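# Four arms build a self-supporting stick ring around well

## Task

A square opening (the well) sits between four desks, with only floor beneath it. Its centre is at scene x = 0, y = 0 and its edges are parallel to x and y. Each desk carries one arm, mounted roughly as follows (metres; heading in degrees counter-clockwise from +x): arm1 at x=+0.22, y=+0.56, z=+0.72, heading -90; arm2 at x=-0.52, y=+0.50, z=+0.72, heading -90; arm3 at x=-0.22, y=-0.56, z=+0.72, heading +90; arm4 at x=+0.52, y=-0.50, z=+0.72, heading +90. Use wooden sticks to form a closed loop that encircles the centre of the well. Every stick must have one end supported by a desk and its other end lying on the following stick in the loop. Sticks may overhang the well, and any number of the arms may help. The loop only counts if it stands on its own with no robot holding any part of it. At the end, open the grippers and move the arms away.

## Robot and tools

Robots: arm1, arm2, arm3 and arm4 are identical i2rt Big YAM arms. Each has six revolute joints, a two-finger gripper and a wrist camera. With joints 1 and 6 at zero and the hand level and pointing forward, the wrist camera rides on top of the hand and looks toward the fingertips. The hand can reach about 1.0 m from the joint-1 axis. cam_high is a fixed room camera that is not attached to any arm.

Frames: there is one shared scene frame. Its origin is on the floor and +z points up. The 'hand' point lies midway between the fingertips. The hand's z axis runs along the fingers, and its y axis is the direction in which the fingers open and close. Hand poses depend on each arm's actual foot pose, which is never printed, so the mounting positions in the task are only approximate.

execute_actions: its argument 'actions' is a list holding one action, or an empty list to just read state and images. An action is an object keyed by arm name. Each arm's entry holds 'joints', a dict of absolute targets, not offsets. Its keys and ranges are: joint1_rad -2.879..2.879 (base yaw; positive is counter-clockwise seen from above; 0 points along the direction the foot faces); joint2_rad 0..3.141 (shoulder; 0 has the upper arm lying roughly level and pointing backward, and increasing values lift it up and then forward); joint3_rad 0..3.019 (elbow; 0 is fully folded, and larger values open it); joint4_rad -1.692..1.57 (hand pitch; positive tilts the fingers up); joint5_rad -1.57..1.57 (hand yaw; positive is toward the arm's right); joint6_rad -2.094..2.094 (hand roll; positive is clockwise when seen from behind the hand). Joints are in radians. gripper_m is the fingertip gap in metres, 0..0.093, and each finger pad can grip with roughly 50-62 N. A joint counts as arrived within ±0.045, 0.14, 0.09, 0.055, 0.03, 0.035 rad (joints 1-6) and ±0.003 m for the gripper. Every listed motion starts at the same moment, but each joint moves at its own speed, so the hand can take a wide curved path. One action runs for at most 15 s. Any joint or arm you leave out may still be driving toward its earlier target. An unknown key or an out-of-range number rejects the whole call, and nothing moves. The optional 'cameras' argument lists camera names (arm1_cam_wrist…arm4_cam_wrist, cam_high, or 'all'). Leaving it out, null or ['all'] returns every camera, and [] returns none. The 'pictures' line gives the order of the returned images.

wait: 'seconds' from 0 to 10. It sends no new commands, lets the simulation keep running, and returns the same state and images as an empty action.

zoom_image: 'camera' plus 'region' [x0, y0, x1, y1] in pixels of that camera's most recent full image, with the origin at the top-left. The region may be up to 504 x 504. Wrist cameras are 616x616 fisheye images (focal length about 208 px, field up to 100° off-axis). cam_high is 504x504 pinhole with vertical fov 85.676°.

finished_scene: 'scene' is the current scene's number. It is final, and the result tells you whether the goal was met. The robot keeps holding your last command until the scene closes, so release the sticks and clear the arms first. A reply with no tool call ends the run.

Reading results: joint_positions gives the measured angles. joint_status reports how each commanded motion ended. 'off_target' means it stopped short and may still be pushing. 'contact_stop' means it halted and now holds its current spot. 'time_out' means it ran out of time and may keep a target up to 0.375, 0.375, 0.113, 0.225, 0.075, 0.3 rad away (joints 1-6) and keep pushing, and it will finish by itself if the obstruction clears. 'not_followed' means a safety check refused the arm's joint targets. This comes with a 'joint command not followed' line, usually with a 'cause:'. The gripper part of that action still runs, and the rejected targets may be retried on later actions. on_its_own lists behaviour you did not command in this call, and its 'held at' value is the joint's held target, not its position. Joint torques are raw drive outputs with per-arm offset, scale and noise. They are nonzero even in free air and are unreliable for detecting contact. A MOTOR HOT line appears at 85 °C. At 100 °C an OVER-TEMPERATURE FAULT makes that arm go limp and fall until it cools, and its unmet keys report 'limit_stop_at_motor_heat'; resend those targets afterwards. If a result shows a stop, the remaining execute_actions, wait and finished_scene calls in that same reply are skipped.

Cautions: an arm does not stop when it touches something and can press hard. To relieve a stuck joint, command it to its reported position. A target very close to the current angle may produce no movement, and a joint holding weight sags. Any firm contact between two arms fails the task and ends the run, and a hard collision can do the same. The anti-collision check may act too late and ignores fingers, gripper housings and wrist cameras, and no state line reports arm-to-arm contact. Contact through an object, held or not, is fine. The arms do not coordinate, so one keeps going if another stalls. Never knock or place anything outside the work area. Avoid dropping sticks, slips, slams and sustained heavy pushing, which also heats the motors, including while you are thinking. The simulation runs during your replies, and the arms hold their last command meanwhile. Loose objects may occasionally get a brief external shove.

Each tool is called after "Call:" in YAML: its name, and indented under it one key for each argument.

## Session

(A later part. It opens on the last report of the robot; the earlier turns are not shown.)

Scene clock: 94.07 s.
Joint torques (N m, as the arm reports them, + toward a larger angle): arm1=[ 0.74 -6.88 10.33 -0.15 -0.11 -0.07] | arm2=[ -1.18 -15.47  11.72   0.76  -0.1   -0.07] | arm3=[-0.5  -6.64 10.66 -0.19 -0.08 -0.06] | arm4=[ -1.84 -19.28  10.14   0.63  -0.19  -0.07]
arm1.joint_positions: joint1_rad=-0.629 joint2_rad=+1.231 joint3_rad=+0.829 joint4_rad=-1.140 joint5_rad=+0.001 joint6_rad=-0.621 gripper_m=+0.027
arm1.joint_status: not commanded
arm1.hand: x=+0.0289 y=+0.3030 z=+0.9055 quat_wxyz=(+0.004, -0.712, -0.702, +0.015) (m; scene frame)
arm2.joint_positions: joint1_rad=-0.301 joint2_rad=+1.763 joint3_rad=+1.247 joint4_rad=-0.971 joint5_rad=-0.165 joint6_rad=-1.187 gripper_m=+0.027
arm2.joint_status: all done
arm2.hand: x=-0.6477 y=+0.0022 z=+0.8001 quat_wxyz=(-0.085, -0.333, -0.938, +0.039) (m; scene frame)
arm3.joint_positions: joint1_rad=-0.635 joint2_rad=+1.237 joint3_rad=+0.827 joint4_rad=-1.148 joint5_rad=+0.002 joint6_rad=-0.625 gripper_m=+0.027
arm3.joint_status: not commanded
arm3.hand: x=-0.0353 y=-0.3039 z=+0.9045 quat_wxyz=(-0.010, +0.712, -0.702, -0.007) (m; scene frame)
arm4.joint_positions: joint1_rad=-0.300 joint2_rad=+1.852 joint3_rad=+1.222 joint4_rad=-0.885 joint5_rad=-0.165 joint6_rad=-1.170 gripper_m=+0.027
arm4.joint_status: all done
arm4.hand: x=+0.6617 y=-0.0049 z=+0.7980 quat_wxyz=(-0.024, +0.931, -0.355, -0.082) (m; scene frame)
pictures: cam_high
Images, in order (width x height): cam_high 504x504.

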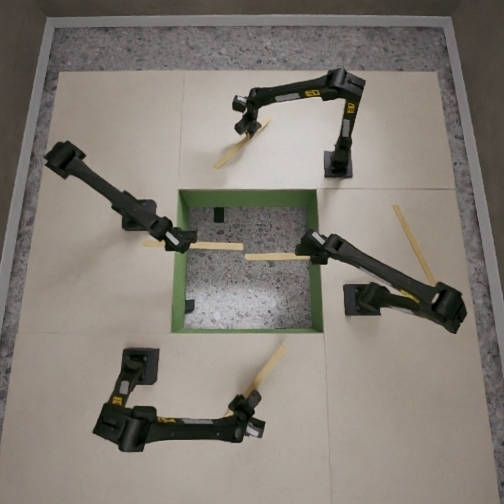

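Call:
execute_actions:
  actions:
    - {"arm2":{"joints":{"joint1_rad":0.376}},"arm4":{"joints":{"joint1_rad":0.392}}}
  cameras: ["cam_high"]

Call:
zoom_image:
  camera: "cam_high"
  region: [190,195,310,315]

Scene clock: 99.17 s.
Joint torques (N m, as the arm reports them, + toward a larger angle): arm1=[ 0.64 -6.75 10.34 -0.15 -0.12 -0.06] | arm2=[ -1.41 -15.62  11.72   0.65  -0.06  -0.04] | arm3=[-0.68 -6.31 10.69 -0.21 -0.06 -0.05] | arm4=[ -1.63 -19.31  10.15   0.43  -0.17  -0.05]
arm1.joint_positions: joint1_rad=-0.629 joint2_rad=+1.231 joint3_rad=+0.829 joint4_rad=-1.140 joint5_rad=+0.001 joint6_rad=-0.621 gripper_m=+0.027
arm1.joint_status: not commanded
arm1.hand: x=+0.0289 y=+0.3030 z=+0.9055 quat_wxyz=(+0.004, -0.712, -0.702, +0.015) (m; scene frame)
arm2.joint_positions: joint1_rad=+0.378 joint2_rad=+1.763 joint3_rad=+1.247 joint4_rad=-0.971 joint5_rad=-0.165 joint6_rad=-1.189 gripper_m=+0.027
arm2.joint_status: all done
arm2.hand: x=-0.3070 y=+0.0324 z=+0.8006 quat_wxyz=(-0.093, -0.001, -0.996, +0.009) (m; scene frame)
arm3.joint_positions: joint1_rad=-0.635 joint2_rad=+1.237 joint3_rad=+0.827 joint4_rad=-1.148 joint5_rad=+0.002 joint6_rad=-0.625 gripper_m=+0.027
arm3.joint_status: not commanded
arm3.hand: x=-0.0353 y=-0.3039 z=+0.9045 quat_wxyz=(-0.010, +0.712, -0.702, -0.007) (m; scene frame)
arm4.joint_positions: joint1_rad=+0.395 joint2_rad=+1.852 joint3_rad=+1.222 joint4_rad=-0.881 joint5_rad=-0.165 joint6_rad=-1.172 gripper_m=+0.027
arm4.joint_status: all done
arm4.hand: x=+0.3114 y=-0.0281 z=+0.7975 quat_wxyz=(+0.004, +0.996, -0.016, -0.086) (m; scene frame)
pictures: cam_high
Images, in order (width x height): cam_high 504x504.

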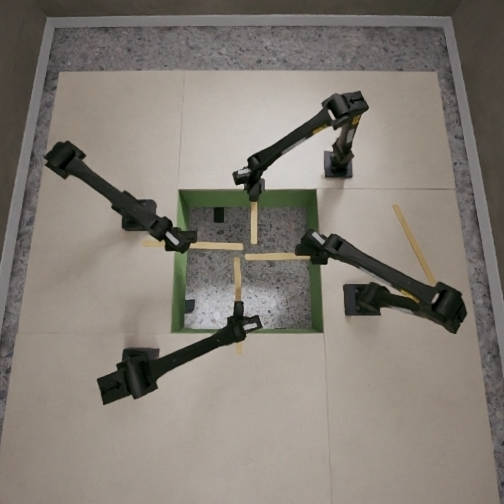

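Region (190, 195, 310, 315) of cam_high's 504x504 image, scaled by 4.200, with more detail than that image has.

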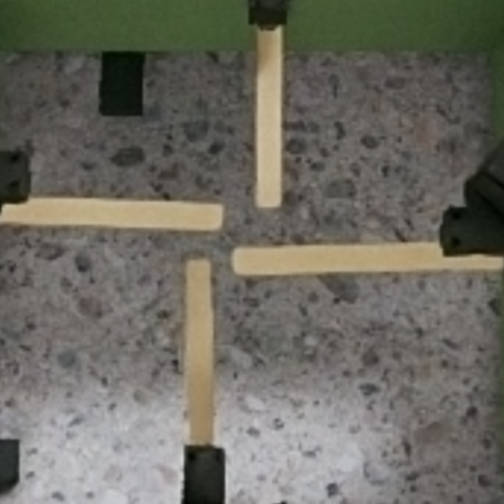

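Call:
execute_actions:
  actions:
    - {"arm1":{"joints":{"joint1_rad":-0.70,"joint2_rad":1.378,"joint3_rad":0.588,"joint4_rad":-0.556,"joint5_rad":-0.145,"joint6_rad":-0.70}},"arm3":{"joints":{"joint1_rad":-0.69,"joint2_rad":1.396,"joint3_rad":0.606,"joint4_rad":-0.556,"joint5_rad":-0.145,"joint6_rad":-0.69}},"arm2":{"joints":{"joint1_rad":0.386,"joint2_rad":1.81,"joint3_rad":1.245,"joint4_rad":-0.895,"joint5_rad":-0.223,"joint6_rad":-1.185}},"arm4":{"joints":{"joint1_rad":0.40,"joint2_rad":1.88,"joint3_rad":1.207,"joint4_rad":-0.78,"joint5_rad":-0.223,"joint6_rad":-1.19}}}

Call:
zoom_image:
  camera: "cam_high"
  region: [190,195,310,315]

Scene clock: 109.83 s.
Joint torques (N m, as the arm reports them, + toward a larger angle): arm1=[ 0.77 -8.72  8.07  1.88 -0.43 -0.06] | arm2=[ -0.56 -14.81   8.94   1.18  -0.28   0.04] | arm3=[-0.55 -8.76  8.47  1.22 -0.24 -0.08] | arm4=[ -1.03 -16.56   7.74   0.83  -0.37  -0.07]
arm1.joint_positions: joint1_rad=-0.694 joint2_rad=+1.385 joint3_rad=+0.567 joint4_rad=-0.579 joint5_rad=-0.141 joint6_rad=-0.688 gripper_m=+0.027
arm1.joint_status: all done
arm1.hand: x=+0.0279 y=+0.2987 z=+0.7860 quat_wxyz=(-0.071, -0.703, -0.704, +0.080) (m; scene frame)
arm2.joint_positions: joint1_rad=+0.379 joint2_rad=+1.784 joint3_rad=+1.247 joint4_rad=-0.911 joint5_rad=-0.220 joint6_rad=-1.189 gripper_m=+0.027
arm2.joint_status: all done
arm2.hand: x=-0.2932 y=+0.0242 z=+0.7935 quat_wxyz=(-0.125, +0.003, -0.992, +0.017) (m; scene frame)
arm3.joint_positions: joint1_rad=-0.689 joint2_rad=+1.409 joint3_rad=+0.582 joint4_rad=-0.570 joint5_rad=-0.142 joint6_rad=-0.681 gripper_m=+0.027
arm3.joint_status: all done
arm3.hand: x=-0.0330 y=-0.2866 z=+0.7860 quat_wxyz=(-0.082, +0.712, -0.692, -0.087) (m; scene frame)
arm4.joint_positions: joint1_rad=+0.395 joint2_rad=+1.860 joint3_rad=+1.209 joint4_rad=-0.794 joint5_rad=-0.219 joint6_rad=-1.181 gripper_m=+0.027
arm4.joint_status: all done
arm4.hand: x=+0.2979 y=-0.0184 z=+0.7932 quat_wxyz=(-0.017, +0.992, -0.007, -0.123) (m; scene frame)
pictures: arm1_cam_wrist, arm2_cam_wrist, arm3_cam_wrist, arm4_cam_wrist, cam_high
Images, in order (width x height): arm1_cam_wrist 616x616, arm2_cam_wrist 616x616, arm3_cam_wrist 616x616, arm4_cam_wrist 616x616, cam_high 504x504.

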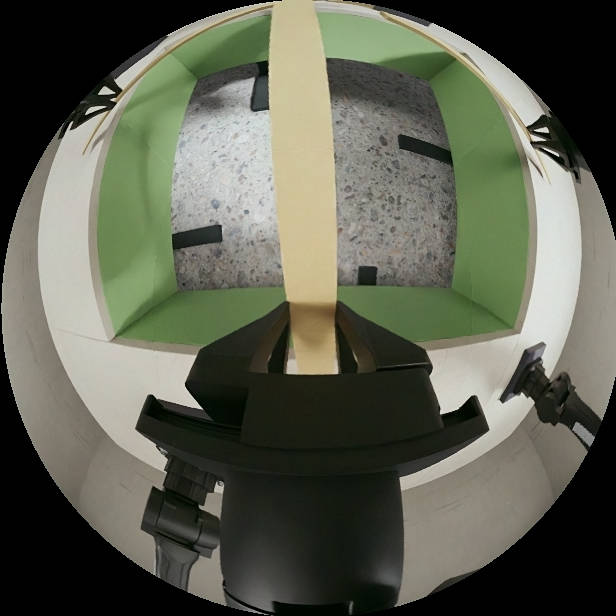

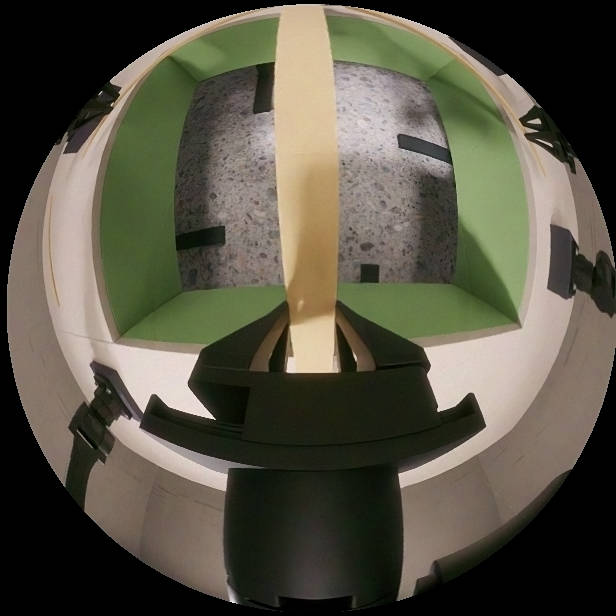

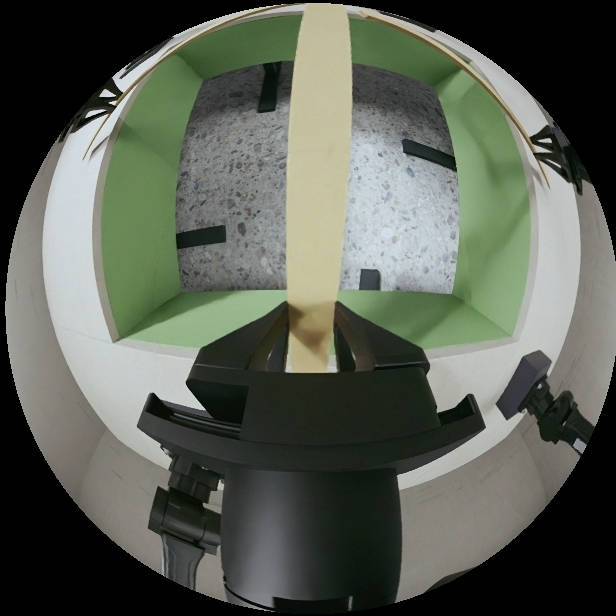

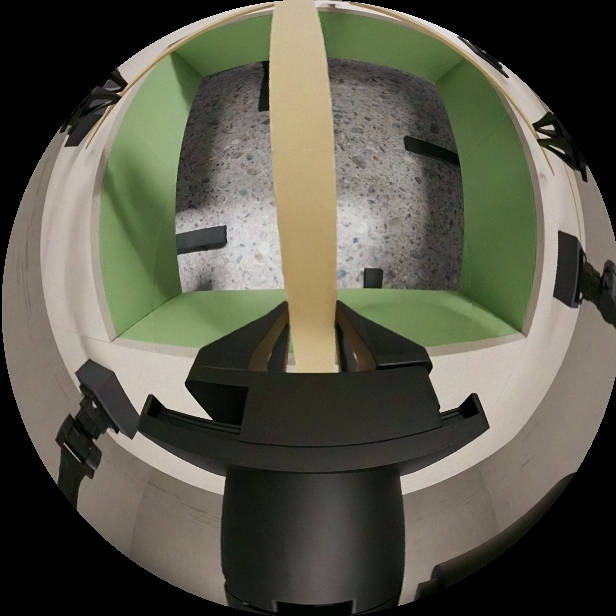

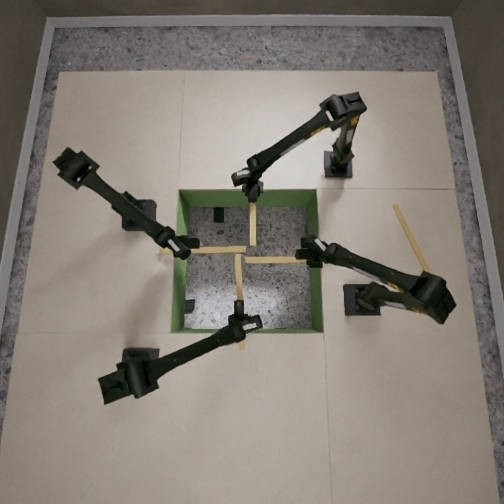

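Region (190, 195, 310, 315) of cam_high's 504x504 image, scaled by 4.200, with more detail than that image has.

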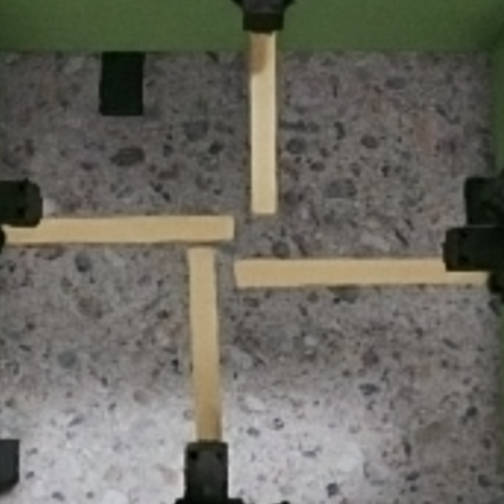

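Call:
execute_actions:
  actions:
    - {"arm1":{"joints":{"joint1_rad":-0.645,"joint2_rad":1.435,"joint3_rad":0.665,"joint4_rad":-0.56,"joint5_rad":-0.135,"joint6_rad":-0.65}},"arm3":{"joints":{"joint1_rad":-0.635,"joint2_rad":1.46,"joint3_rad":0.675,"joint4_rad":-0.56,"joint5_rad":-0.135,"joint6_rad":-0.655}},"arm2":{"joints":{"joint1_rad":0.45,"joint2_rad":1.835,"joint3_rad":1.325,"joint4_rad":-0.91,"joint5_rad":-0.217,"joint6_rad":-1.13}},"arm4":{"joints":{"joint1_rad":0.42,"joint2_rad":1.89,"joint3_rad":1.25,"joint4_rad":-0.79,"joint5_rad":-0.22,"joint6_rad":-1.16}}}

Call:
zoom_image:
  camera: "cam_high"
  region: [190,195,310,315]

Scene clock: 120.33 s.
Joint torques (N m, as the arm reports them, + toward a larger angle): arm1=[ 1.82 -7.86  8.87  1.72 -0.12  0.19] | arm2=[ -1.34 -15.89  12.33   0.65  -0.15   0.11] | arm3=[-0.08 -7.84  9.31  1.07 -0.13  0.12] | arm4=[ -1.23 -16.74  11.31   0.44  -0.25   0.09]
arm1.joint_positions: joint1_rad=-0.655 joint2_rad=+1.421 joint3_rad=+0.636 joint4_rad=-0.579 joint5_rad=-0.137 joint6_rad=-0.663 gripper_m=+0.027
arm1.joint_status: all done
arm1.hand: x=+0.0188 y=+0.2675 z=+0.7959 quat_wxyz=(-0.074, -0.696, -0.708, +0.094) (m; scene frame)
arm2.joint_positions: joint1_rad=+0.457 joint2_rad=+1.813 joint3_rad=+1.288 joint4_rad=-0.911 joint5_rad=-0.217 joint6_rad=-1.138 gripper_m=+0.027
arm2.joint_status: all done
arm2.hand: x=-0.2505 y=+0.0290 z=+0.7932 quat_wxyz=(-0.127, +0.017, -0.992, +0.015) (m; scene frame)
arm3.joint_positions: joint1_rad=-0.636 joint2_rad=+1.455 joint3_rad=+0.642 joint4_rad=-0.570 joint5_rad=-0.135 joint6_rad=-0.665 gripper_m=+0.027
arm3.joint_status: all done
arm3.hand: x=-0.0327 y=-0.2574 z=+0.7899 quat_wxyz=(-0.087, +0.724, -0.678, -0.087) (m; scene frame)
arm4.joint_positions: joint1_rad=+0.418 joint2_rad=+1.870 joint3_rad=+1.209 joint4_rad=-0.794 joint5_rad=-0.219 joint6_rad=-1.169 gripper_m=+0.027
arm4.joint_status: all done
arm4.hand: x=+0.2875 y=-0.0248 z=+0.7879 quat_wxyz=(-0.010, +0.992, -0.002, -0.122) (m; scene frame)
pictures: arm1_cam_wrist, arm2_cam_wrist, arm3_cam_wrist, arm4_cam_wrist, cam_high
Images, in order (width x height): arm1_cam_wrist 616x616, arm2_cam_wrist 616x616, arm3_cam_wrist 616x616, arm4_cam_wrist 616x616, cam_high 504x504.

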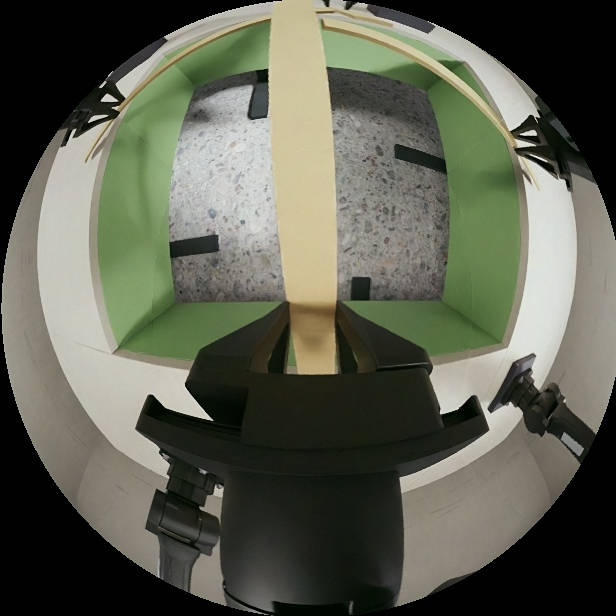

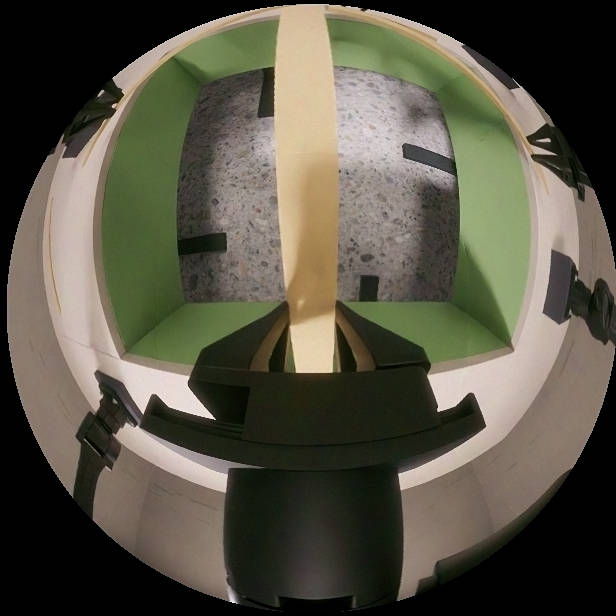

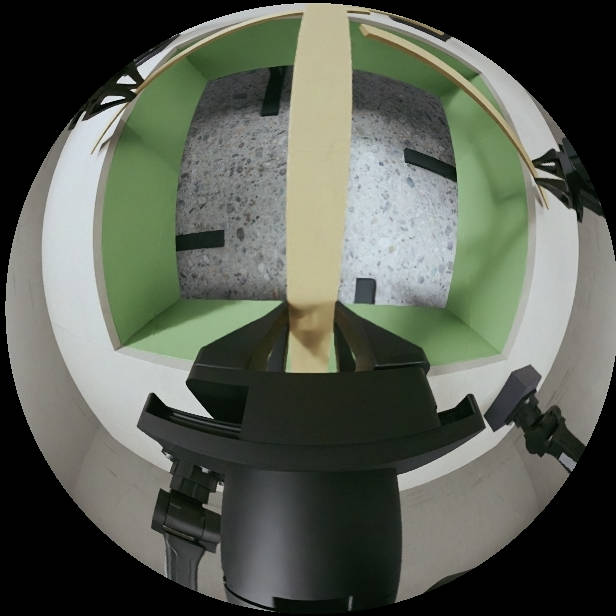

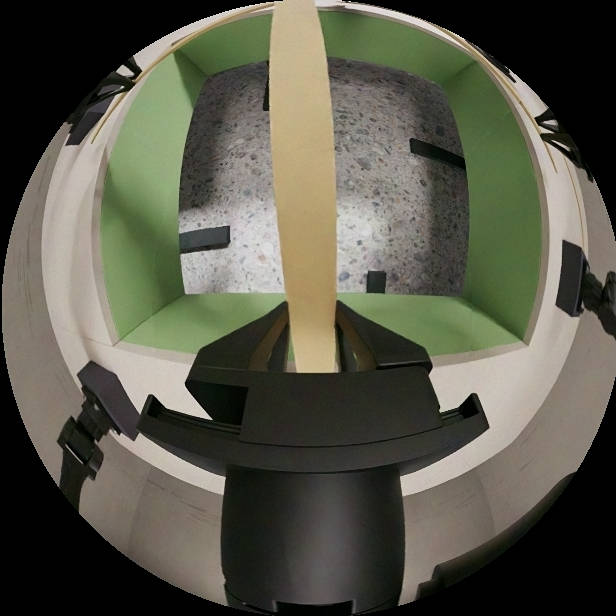

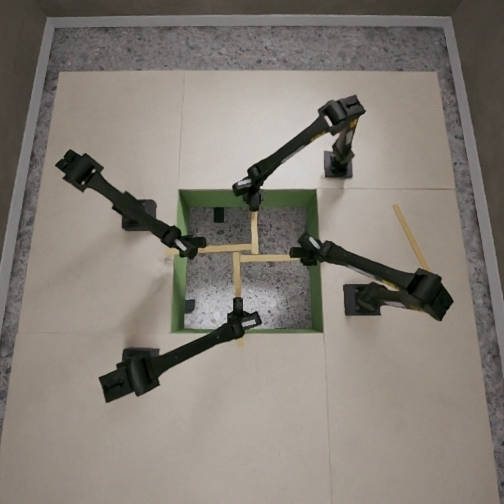

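Region (190, 195, 310, 315) of cam_high's 504x504 image, scaled by 4.200, with more detail than that image has.

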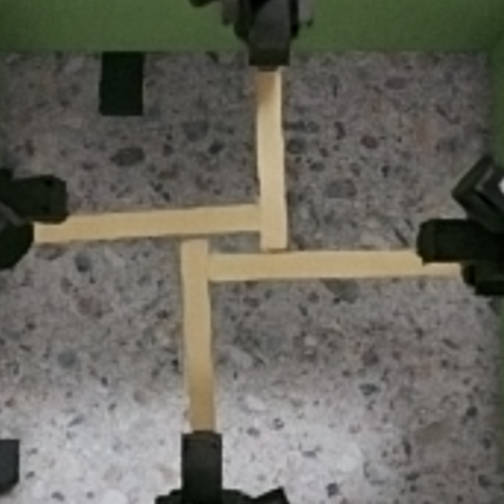

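Call:
zoom_image:
  camera: "cam_high"
  region: [225,233,269,277]

Call:
zoom_image:
  camera: "arm1_cam_wrist"
  region: [200,0,440,80]

Call:
zoom_image:
  camera: "arm3_cam_wrist"
  region: [200,0,440,80]

Region (225, 233, 269, 277) of cam_high's 504x504 image, scaled by 11.455, with more detail than that image has.

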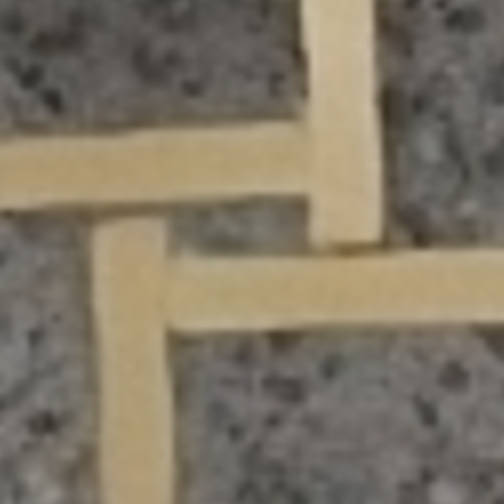

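Region (200, 0, 440, 80) of arm1_cam_wrist's 616x616 image, scaled by 2.100, with more detail than that image has.

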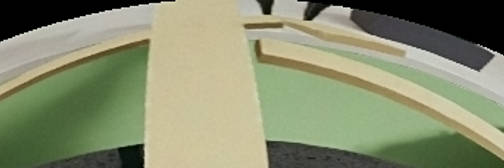

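Region (200, 0, 440, 80) of arm3_cam_wrist's 616x616 image, scaled by 2.100, with more detail than that image has.

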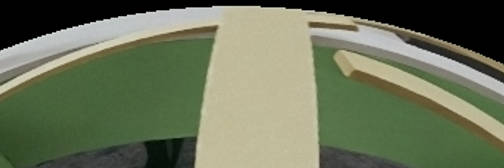

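Call:
zoom_image:
  camera: "arm4_cam_wrist"
  region: [220,0,400,60]

Call:
zoom_image:
  camera: "arm2_cam_wrist"
  region: [220,0,400,60]

Region (220, 0, 400, 60) of arm4_cam_wrist's 616x616 image, scaled by 2.800, with more detail than that image has.

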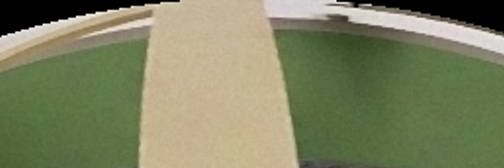

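Region (220, 0, 400, 60) of arm2_cam_wrist's 616x616 image, scaled by 2.800, with more detail than that image has.

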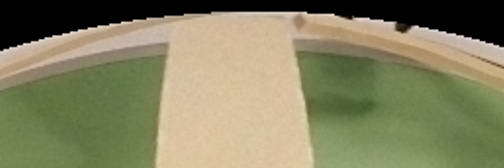

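Call:
execute_actions:
  actions:
    - {"arm1":{"joints":{"joint2_rad":1.47,"joint4_rad":-0.535}}}
  cameras: []

Call:
execute_actions:
  actions:
    - {"arm1":{"joints":{"joint1_rad":-0.60,"joint2_rad":1.535,"joint3_rad":0.718,"joint4_rad":-0.53,"joint5_rad":-0.125,"joint6_rad":-0.61}},"arm3":{"joints":{"joint1_rad":-0.585,"joint2_rad":1.53,"joint3_rad":0.73,"joint4_rad":-0.56,"joint5_rad":-0.125,"joint6_rad":-0.615}},"arm2":{"joints":{"joint1_rad":0.51,"joint2_rad":1.86,"joint3_rad":1.385,"joint4_rad":-0.93,"joint5_rad":-0.21,"joint6_rad":-1.075}},"arm4":{"joints":{"joint1_rad":0.47,"joint2_rad":1.90,"joint3_rad":1.285,"joint4_rad":-0.80,"joint5_rad":-0.213,"joint6_rad":-1.11}}}

Call:
zoom_image:
  camera: "cam_high"
  region: [210,215,290,295]

Scene clock: 136.87 s.
Joint torques (N m, as the arm reports them, + toward a larger angle): arm1=[ 1.92 -8.31  8.69  1.96 -0.13  0.19] | arm2=[ -1.8  -15.6   12.32   0.66  -0.12   0.11] | arm3=[-0.15 -8.43  9.18  1.1  -0.12  0.13] | arm4=[ -1.24 -16.47  11.35   0.52  -0.26   0.11]
arm1.joint_positions: joint1_rad=-0.655 joint2_rad=+1.456 joint3_rad=+0.636 joint4_rad=-0.559 joint5_rad=-0.137 joint6_rad=-0.662 gripper_m=+0.027
arm1.joint_status: all done
arm1.hand: x=+0.0186 y=+0.2675 z=+0.7852 quat_wxyz=(-0.073, -0.697, -0.708, +0.086) (m; scene frame)
arm2.joint_positions: joint1_rad=+0.457 joint2_rad=+1.813 joint3_rad=+1.288 joint4_rad=-0.911 joint5_rad=-0.217 joint6_rad=-1.138 gripper_m=+0.027
arm2.joint_status: not commanded
arm2.hand: x=-0.2505 y=+0.0290 z=+0.7932 quat_wxyz=(-0.127, +0.017, -0.992, +0.015) (m; scene frame)
arm3.joint_positions: joint1_rad=-0.636 joint2_rad=+1.455 joint3_rad=+0.642 joint4_rad=-0.570 joint5_rad=-0.135 joint6_rad=-0.665 gripper_m=+0.027
arm3.joint_status: not commanded
arm3.hand: x=-0.0327 y=-0.2574 z=+0.7899 quat_wxyz=(-0.087, +0.724, -0.678, -0.087) (m; scene frame)
arm4.joint_positions: joint1_rad=+0.418 joint2_rad=+1.870 joint3_rad=+1.209 joint4_rad=-0.794 joint5_rad=-0.219 joint6_rad=-1.169 gripper_m=+0.027
arm4.joint_status: not commanded
arm4.hand: x=+0.2875 y=-0.0248 z=+0.7879 quat_wxyz=(-0.010, +0.992, -0.002, -0.122) (m; scene frame)
pictures: none
No camera images: the call's "cameras" was empty. Leave "cameras" out to get every camera's image.

Scene clock: 137.70 s.
Joint torques (N m, as the arm reports them, + toward a larger angle): arm1=[ 1.71 -9.21  8.73  1.77 -0.1   0.21] | arm2=[ -1.77 -16.01  12.68   0.14  -0.13   0.13] | arm3=[-0.05 -9.15  9.08  0.98 -0.1   0.14] | arm4=[ -1.71 -17.01  11.2    0.23  -0.28   0.09]
arm1.joint_positions: joint1_rad=-0.608 joint2_rad=+1.522 joint3_rad=+0.686 joint4_rad=-0.550 joint5_rad=-0.127 joint6_rad=-0.623 gripper_m=+0.027
arm1.joint_status: all done
arm1.hand: x=+0.0200 y=+0.2436 z=+0.7781 quat_wxyz=(-0.071, -0.695, -0.711, +0.081) (m; scene frame)
arm2.joint_positions: joint1_rad=+0.517 joint2_rad=+1.834 joint3_rad=+1.347 joint4_rad=-0.917 joint5_rad=-0.210 joint6_rad=-1.086 gripper_m=+0.027
arm2.joint_status: all done
arm2.hand: x=-0.2129 y=+0.0261 z=+0.8038 quat_wxyz=(-0.132, +0.022, -0.991, +0.024) (m; scene frame)
arm3.joint_positions: joint1_rad=-0.585 joint2_rad=+1.525 joint3_rad=+0.698 joint4_rad=-0.569 joint5_rad=-0.125 joint6_rad=-0.627 gripper_m=+0.027
arm3.joint_status: all done
arm3.hand: x=-0.0363 y=-0.2325 z=+0.7831 quat_wxyz=(-0.078, +0.729, -0.675, -0.085) (m; scene frame)
arm4.joint_positions: joint1_rad=+0.475 joint2_rad=+1.882 joint3_rad=+1.248 joint4_rad=-0.794 joint5_rad=-0.212 joint6_rad=-1.119 gripper_m=+0.027
arm4.joint_status: all done
arm4.hand: x=+0.2545 y=-0.0231 z=+0.7945 quat_wxyz=(-0.017, +0.992, +0.003, -0.125) (m; scene frame)
pictures: arm1_cam_wrist, arm2_cam_wrist, arm3_cam_wrist, arm4_cam_wrist, cam_high
Images, in order (width x height): arm1_cam_wrist 616x616, arm2_cam_wrist 616x616, arm3_cam_wrist 616x616, arm4_cam_wrist 616x616, cam_high 504x504.

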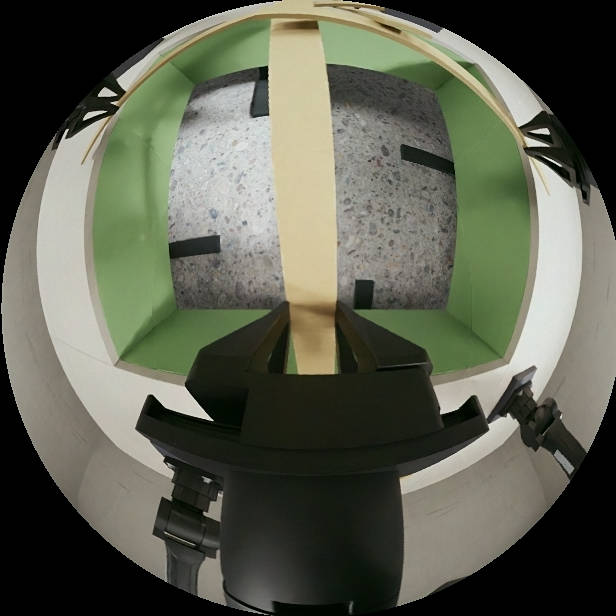

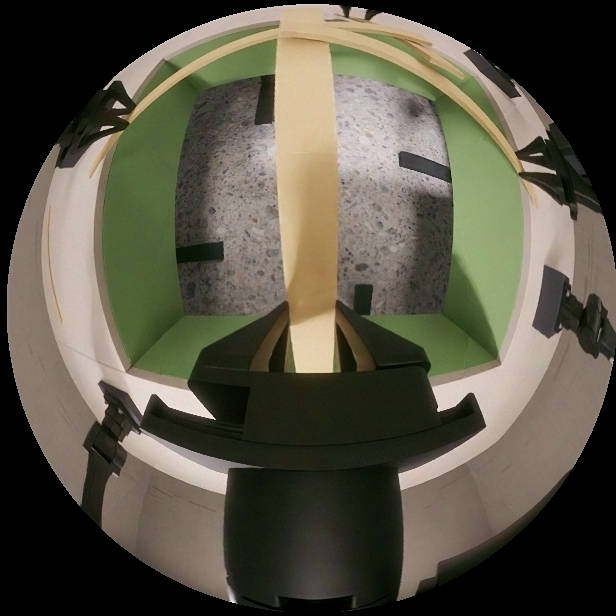

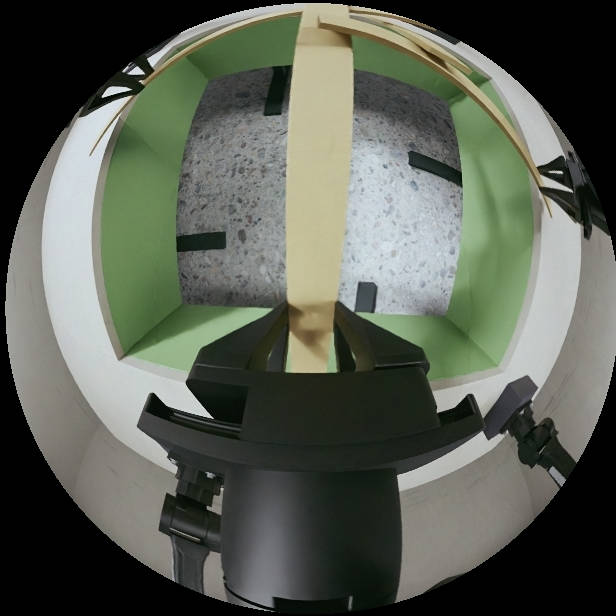

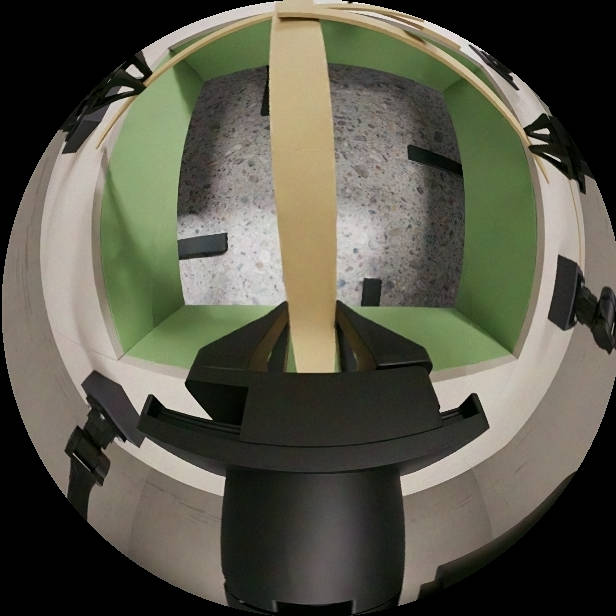

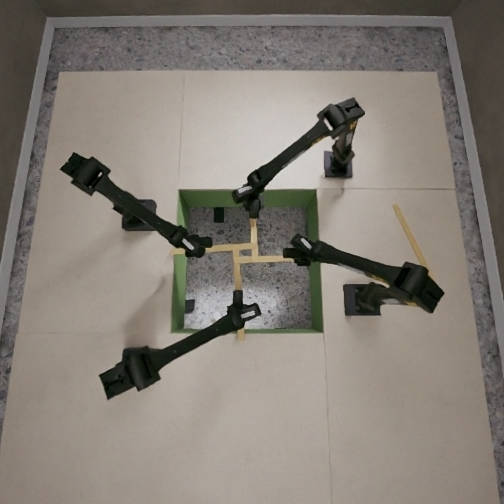

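Region (210, 215, 290, 295) of cam_high's 504x504 image, scaled by 6.300, with more detail than that image has.

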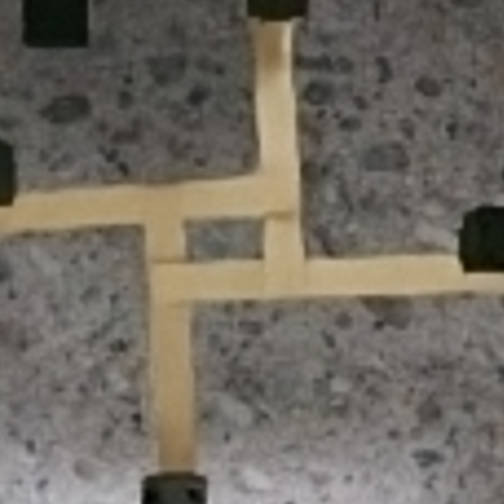

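Call:
execute_actions:
  actions:
    - {"arm1":{"joints":{"joint1_rad":-0.575,"joint2_rad":1.59,"joint3_rad":0.75,"joint4_rad":-0.56,"joint5_rad":-0.1,"joint6_rad":-0.595}},"arm3":{"joints":{"joint1_rad":-0.57,"joint2_rad":1.59,"joint3_rad":0.74,"joint4_rad":-0.56,"joint5_rad":-0.1,"joint6_rad":-0.56}},"arm2":{"joints":{"joint1_rad":0.525,"joint2_rad":1.9,"joint3_rad":1.38,"joint4_rad":-0.89,"joint5_rad":-0.175,"joint6_rad":-1.065}},"arm4":{"joints":{"joint1_rad":0.48,"joint2_rad":1.935,"joint3_rad":1.28,"joint4_rad":-0.77,"joint5_rad":-0.18,"joint6_rad":-1.10}}}
  cameras: ["cam_high"]

Call:
execute_actions:
  actions:
    - {"arm1":{"joints":{"joint1_rad":-0.565,"joint2_rad":1.63,"joint3_rad":0.75,"joint4_rad":-0.585,"joint5_rad":-0.075,"joint6_rad":-0.585}},"arm3":{"joints":{"joint1_rad":-0.558,"joint2_rad":1.64,"joint3_rad":0.752,"joint4_rad":-0.56,"joint5_rad":-0.072,"joint6_rad":-0.55}},"arm2":{"joints":{"joint1_rad":0.535,"joint2_rad":1.94,"joint3_rad":1.375,"joint4_rad":-0.855,"joint5_rad":-0.142,"joint6_rad":-1.06}},"arm4":{"joints":{"joint1_rad":0.492,"joint2_rad":1.965,"joint3_rad":1.275,"joint4_rad":-0.745,"joint5_rad":-0.152,"joint6_rad":-1.092}}}

Call:
zoom_image:
  camera: "cam_high"
  region: [210,215,290,295]

Scene clock: 155.60 s.
Joint torques (N m, as the arm reports them, + toward a larger angle): arm1=[  2.04 -10.22   8.6    0.43  -0.09   0.2 ] | arm2=[ -0.92 -17.38  11.94   1.36  -0.1    0.11] | arm3=[ 0.08 -9.94  8.78  0.82  0.07  0.17] | arm4=[ -0.93 -18.01  10.5    0.87  -0.19   0.09]
arm1.joint_positions: joint1_rad=-0.587 joint2_rad=+1.577 joint3_rad=+0.718 joint4_rad=-0.550 joint5_rad=-0.102 joint6_rad=-0.609 gripper_m=+0.027
arm1.joint_status: all done
arm1.hand: x=+0.0181 y=+0.2348 z=+0.7674 quat_wxyz=(-0.058, -0.695, -0.713, +0.070) (m; scene frame)
arm2.joint_positions: joint1_rad=+0.519 joint2_rad=+1.880 joint3_rad=+1.347 joint4_rad=-0.908 joint5_rad=-0.176 joint6_rad=-1.074 gripper_m=+0.027
arm2.joint_status: all done
arm2.hand: x=-0.2177 y=+0.0250 z=+0.7778 quat_wxyz=(-0.109, +0.014, -0.994, +0.015) (m; scene frame)
arm3.joint_positions: joint1_rad=-0.576 joint2_rad=+1.586 joint3_rad=+0.706 joint4_rad=-0.569 joint5_rad=-0.103 joint6_rad=-0.576 gripper_m=+0.027
arm3.joint_status: all done
arm3.hand: x=-0.0388 y=-0.2366 z=+0.7636 quat_wxyz=(-0.052, +0.715, -0.693, -0.071) (m; scene frame)
arm4.joint_positions: joint1_rad=+0.475 joint2_rad=+1.922 joint3_rad=+1.248 joint4_rad=-0.784 joint5_rad=-0.181 joint6_rad=-1.109 gripper_m=+0.027
arm4.joint_status: all done
arm4.hand: x=+0.2604 y=-0.0234 z=+0.7731 quat_wxyz=(-0.010, +0.994, -0.005, -0.105) (m; scene frame)
pictures: cam_high
Images, in order (width x height): cam_high 504x504.

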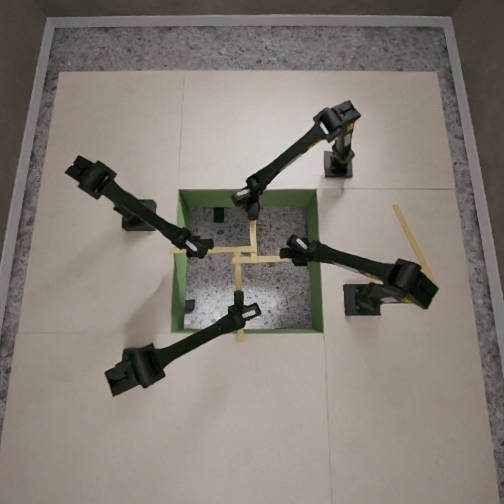

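Scene clock: 156.27 s.
Joint torques (N m, as the arm reports them, + toward a larger angle): arm1=[  2.1  -10.45   8.2   -0.06   0.02   0.16] | arm2=[ -0.75 -15.83  11.35   1.44  -0.05   0.19] | arm3=[-0.13 -9.24  8.2   0.84  0.1   0.2 ] | arm4=[ -0.46 -17.05  10.01   0.84  -0.3    0.1 ]
arm1.joint_positions: joint1_rad=-0.577 joint2_rad=+1.620 joint3_rad=+0.718 joint4_rad=-0.567 joint5_rad=-0.079 joint6_rad=-0.596 gripper_m=+0.027
arm1.joint_status: all done
arm1.hand: x=+0.0239 y=+0.2441 z=+0.7514 quat_wxyz=(-0.042, -0.699, -0.712, +0.043) (m; scene frame)
arm2.joint_positions: joint1_rad=+0.531 joint2_rad=+1.904 joint3_rad=+1.347 joint4_rad=-0.878 joint5_rad=-0.143 joint6_rad=-1.075 gripper_m=+0.027
arm2.joint_status: all done
arm2.hand: x=-0.2138 y=+0.0219 z=+0.7652 quat_wxyz=(-0.096, +0.021, -0.995, +0.025) (m; scene frame)
arm3.joint_positions: joint1_rad=-0.562 joint2_rad=+1.621 joint3_rad=+0.723 joint4_rad=-0.568 joint5_rad=-0.075 joint6_rad=-0.565 gripper_m=+0.027
arm3.joint_status: all done
arm3.hand: x=-0.0370 y=-0.2332 z=+0.7560 quat_wxyz=(-0.046, +0.716, -0.694, -0.056) (m; scene frame)
arm4.joint_positions: joint1_rad=+0.483 joint2_rad=+1.938 joint3_rad=+1.248 joint4_rad=-0.758 joint5_rad=-0.149 joint6_rad=-1.098 gripper_m=+0.027
arm4.joint_status: all done
arm4.hand: x=+0.2599 y=-0.0196 z=+0.7644 quat_wxyz=(-0.021, +0.995, -0.006, -0.093) (m; scene frame)
pictures: arm1_cam_wrist, arm2_cam_wrist, arm3_cam_wrist, arm4_cam_wrist, cam_high
Images, in order (width x height): arm1_cam_wrist 616x616, arm2_cam_wrist 616x616, arm3_cam_wrist 616x616, arm4_cam_wrist 616x616, cam_high 504x504.

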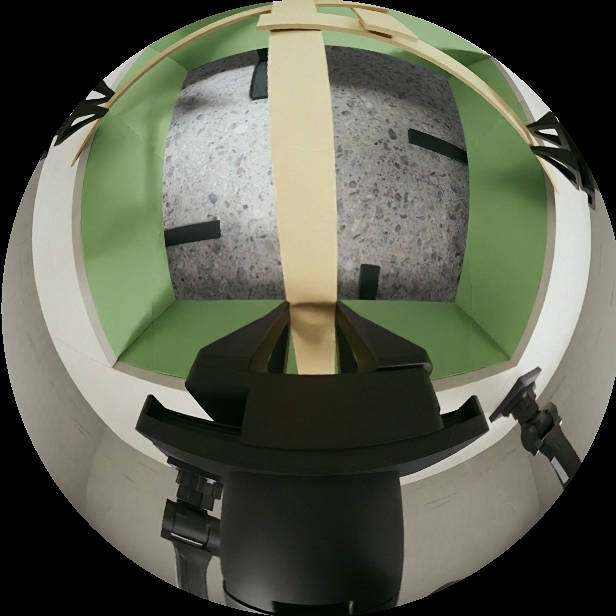

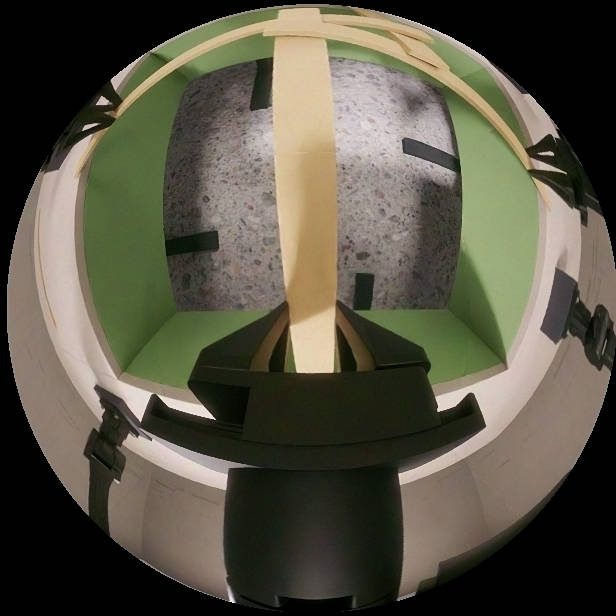

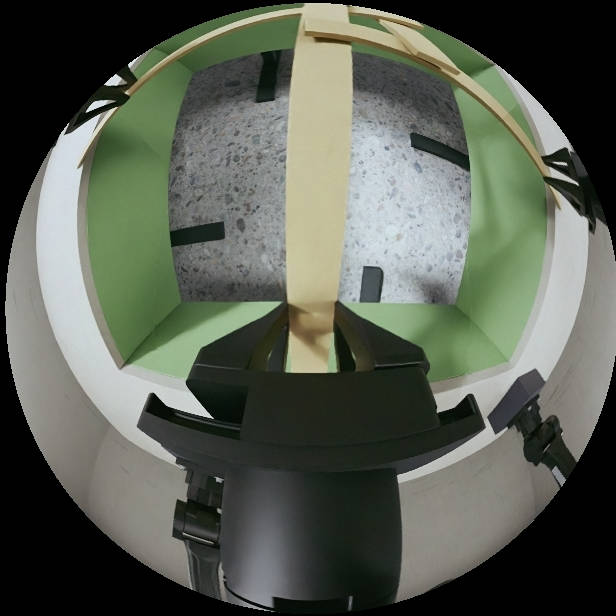

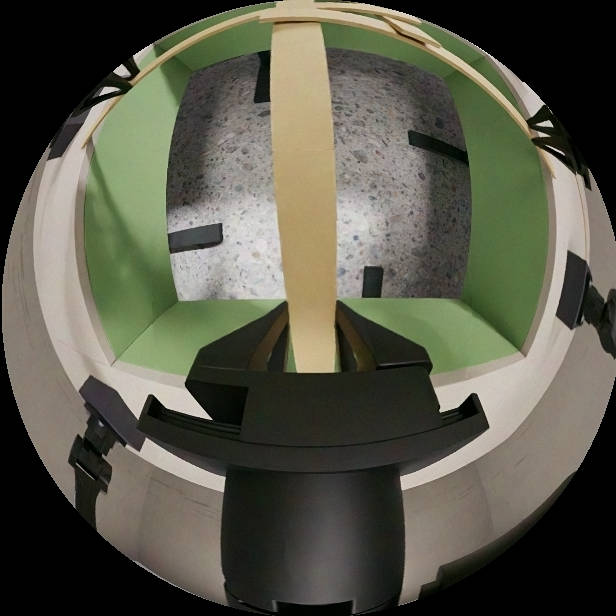

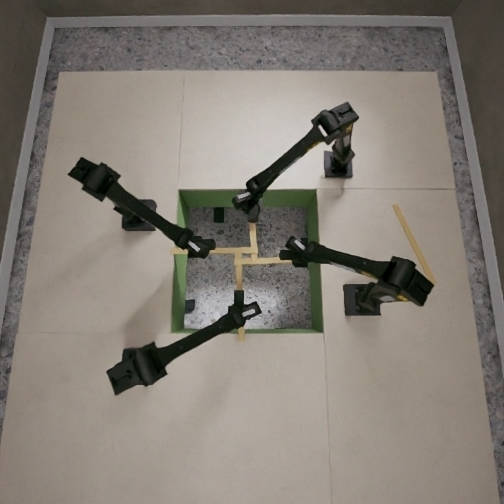

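Region (210, 215, 290, 295) of cam_high's 504x504 image, scaled by 6.300, with more detail than that image has.

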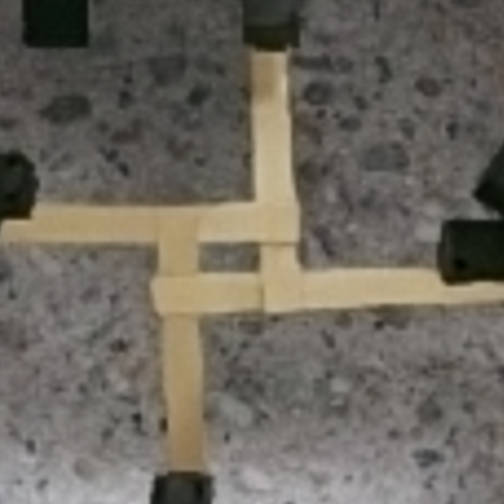

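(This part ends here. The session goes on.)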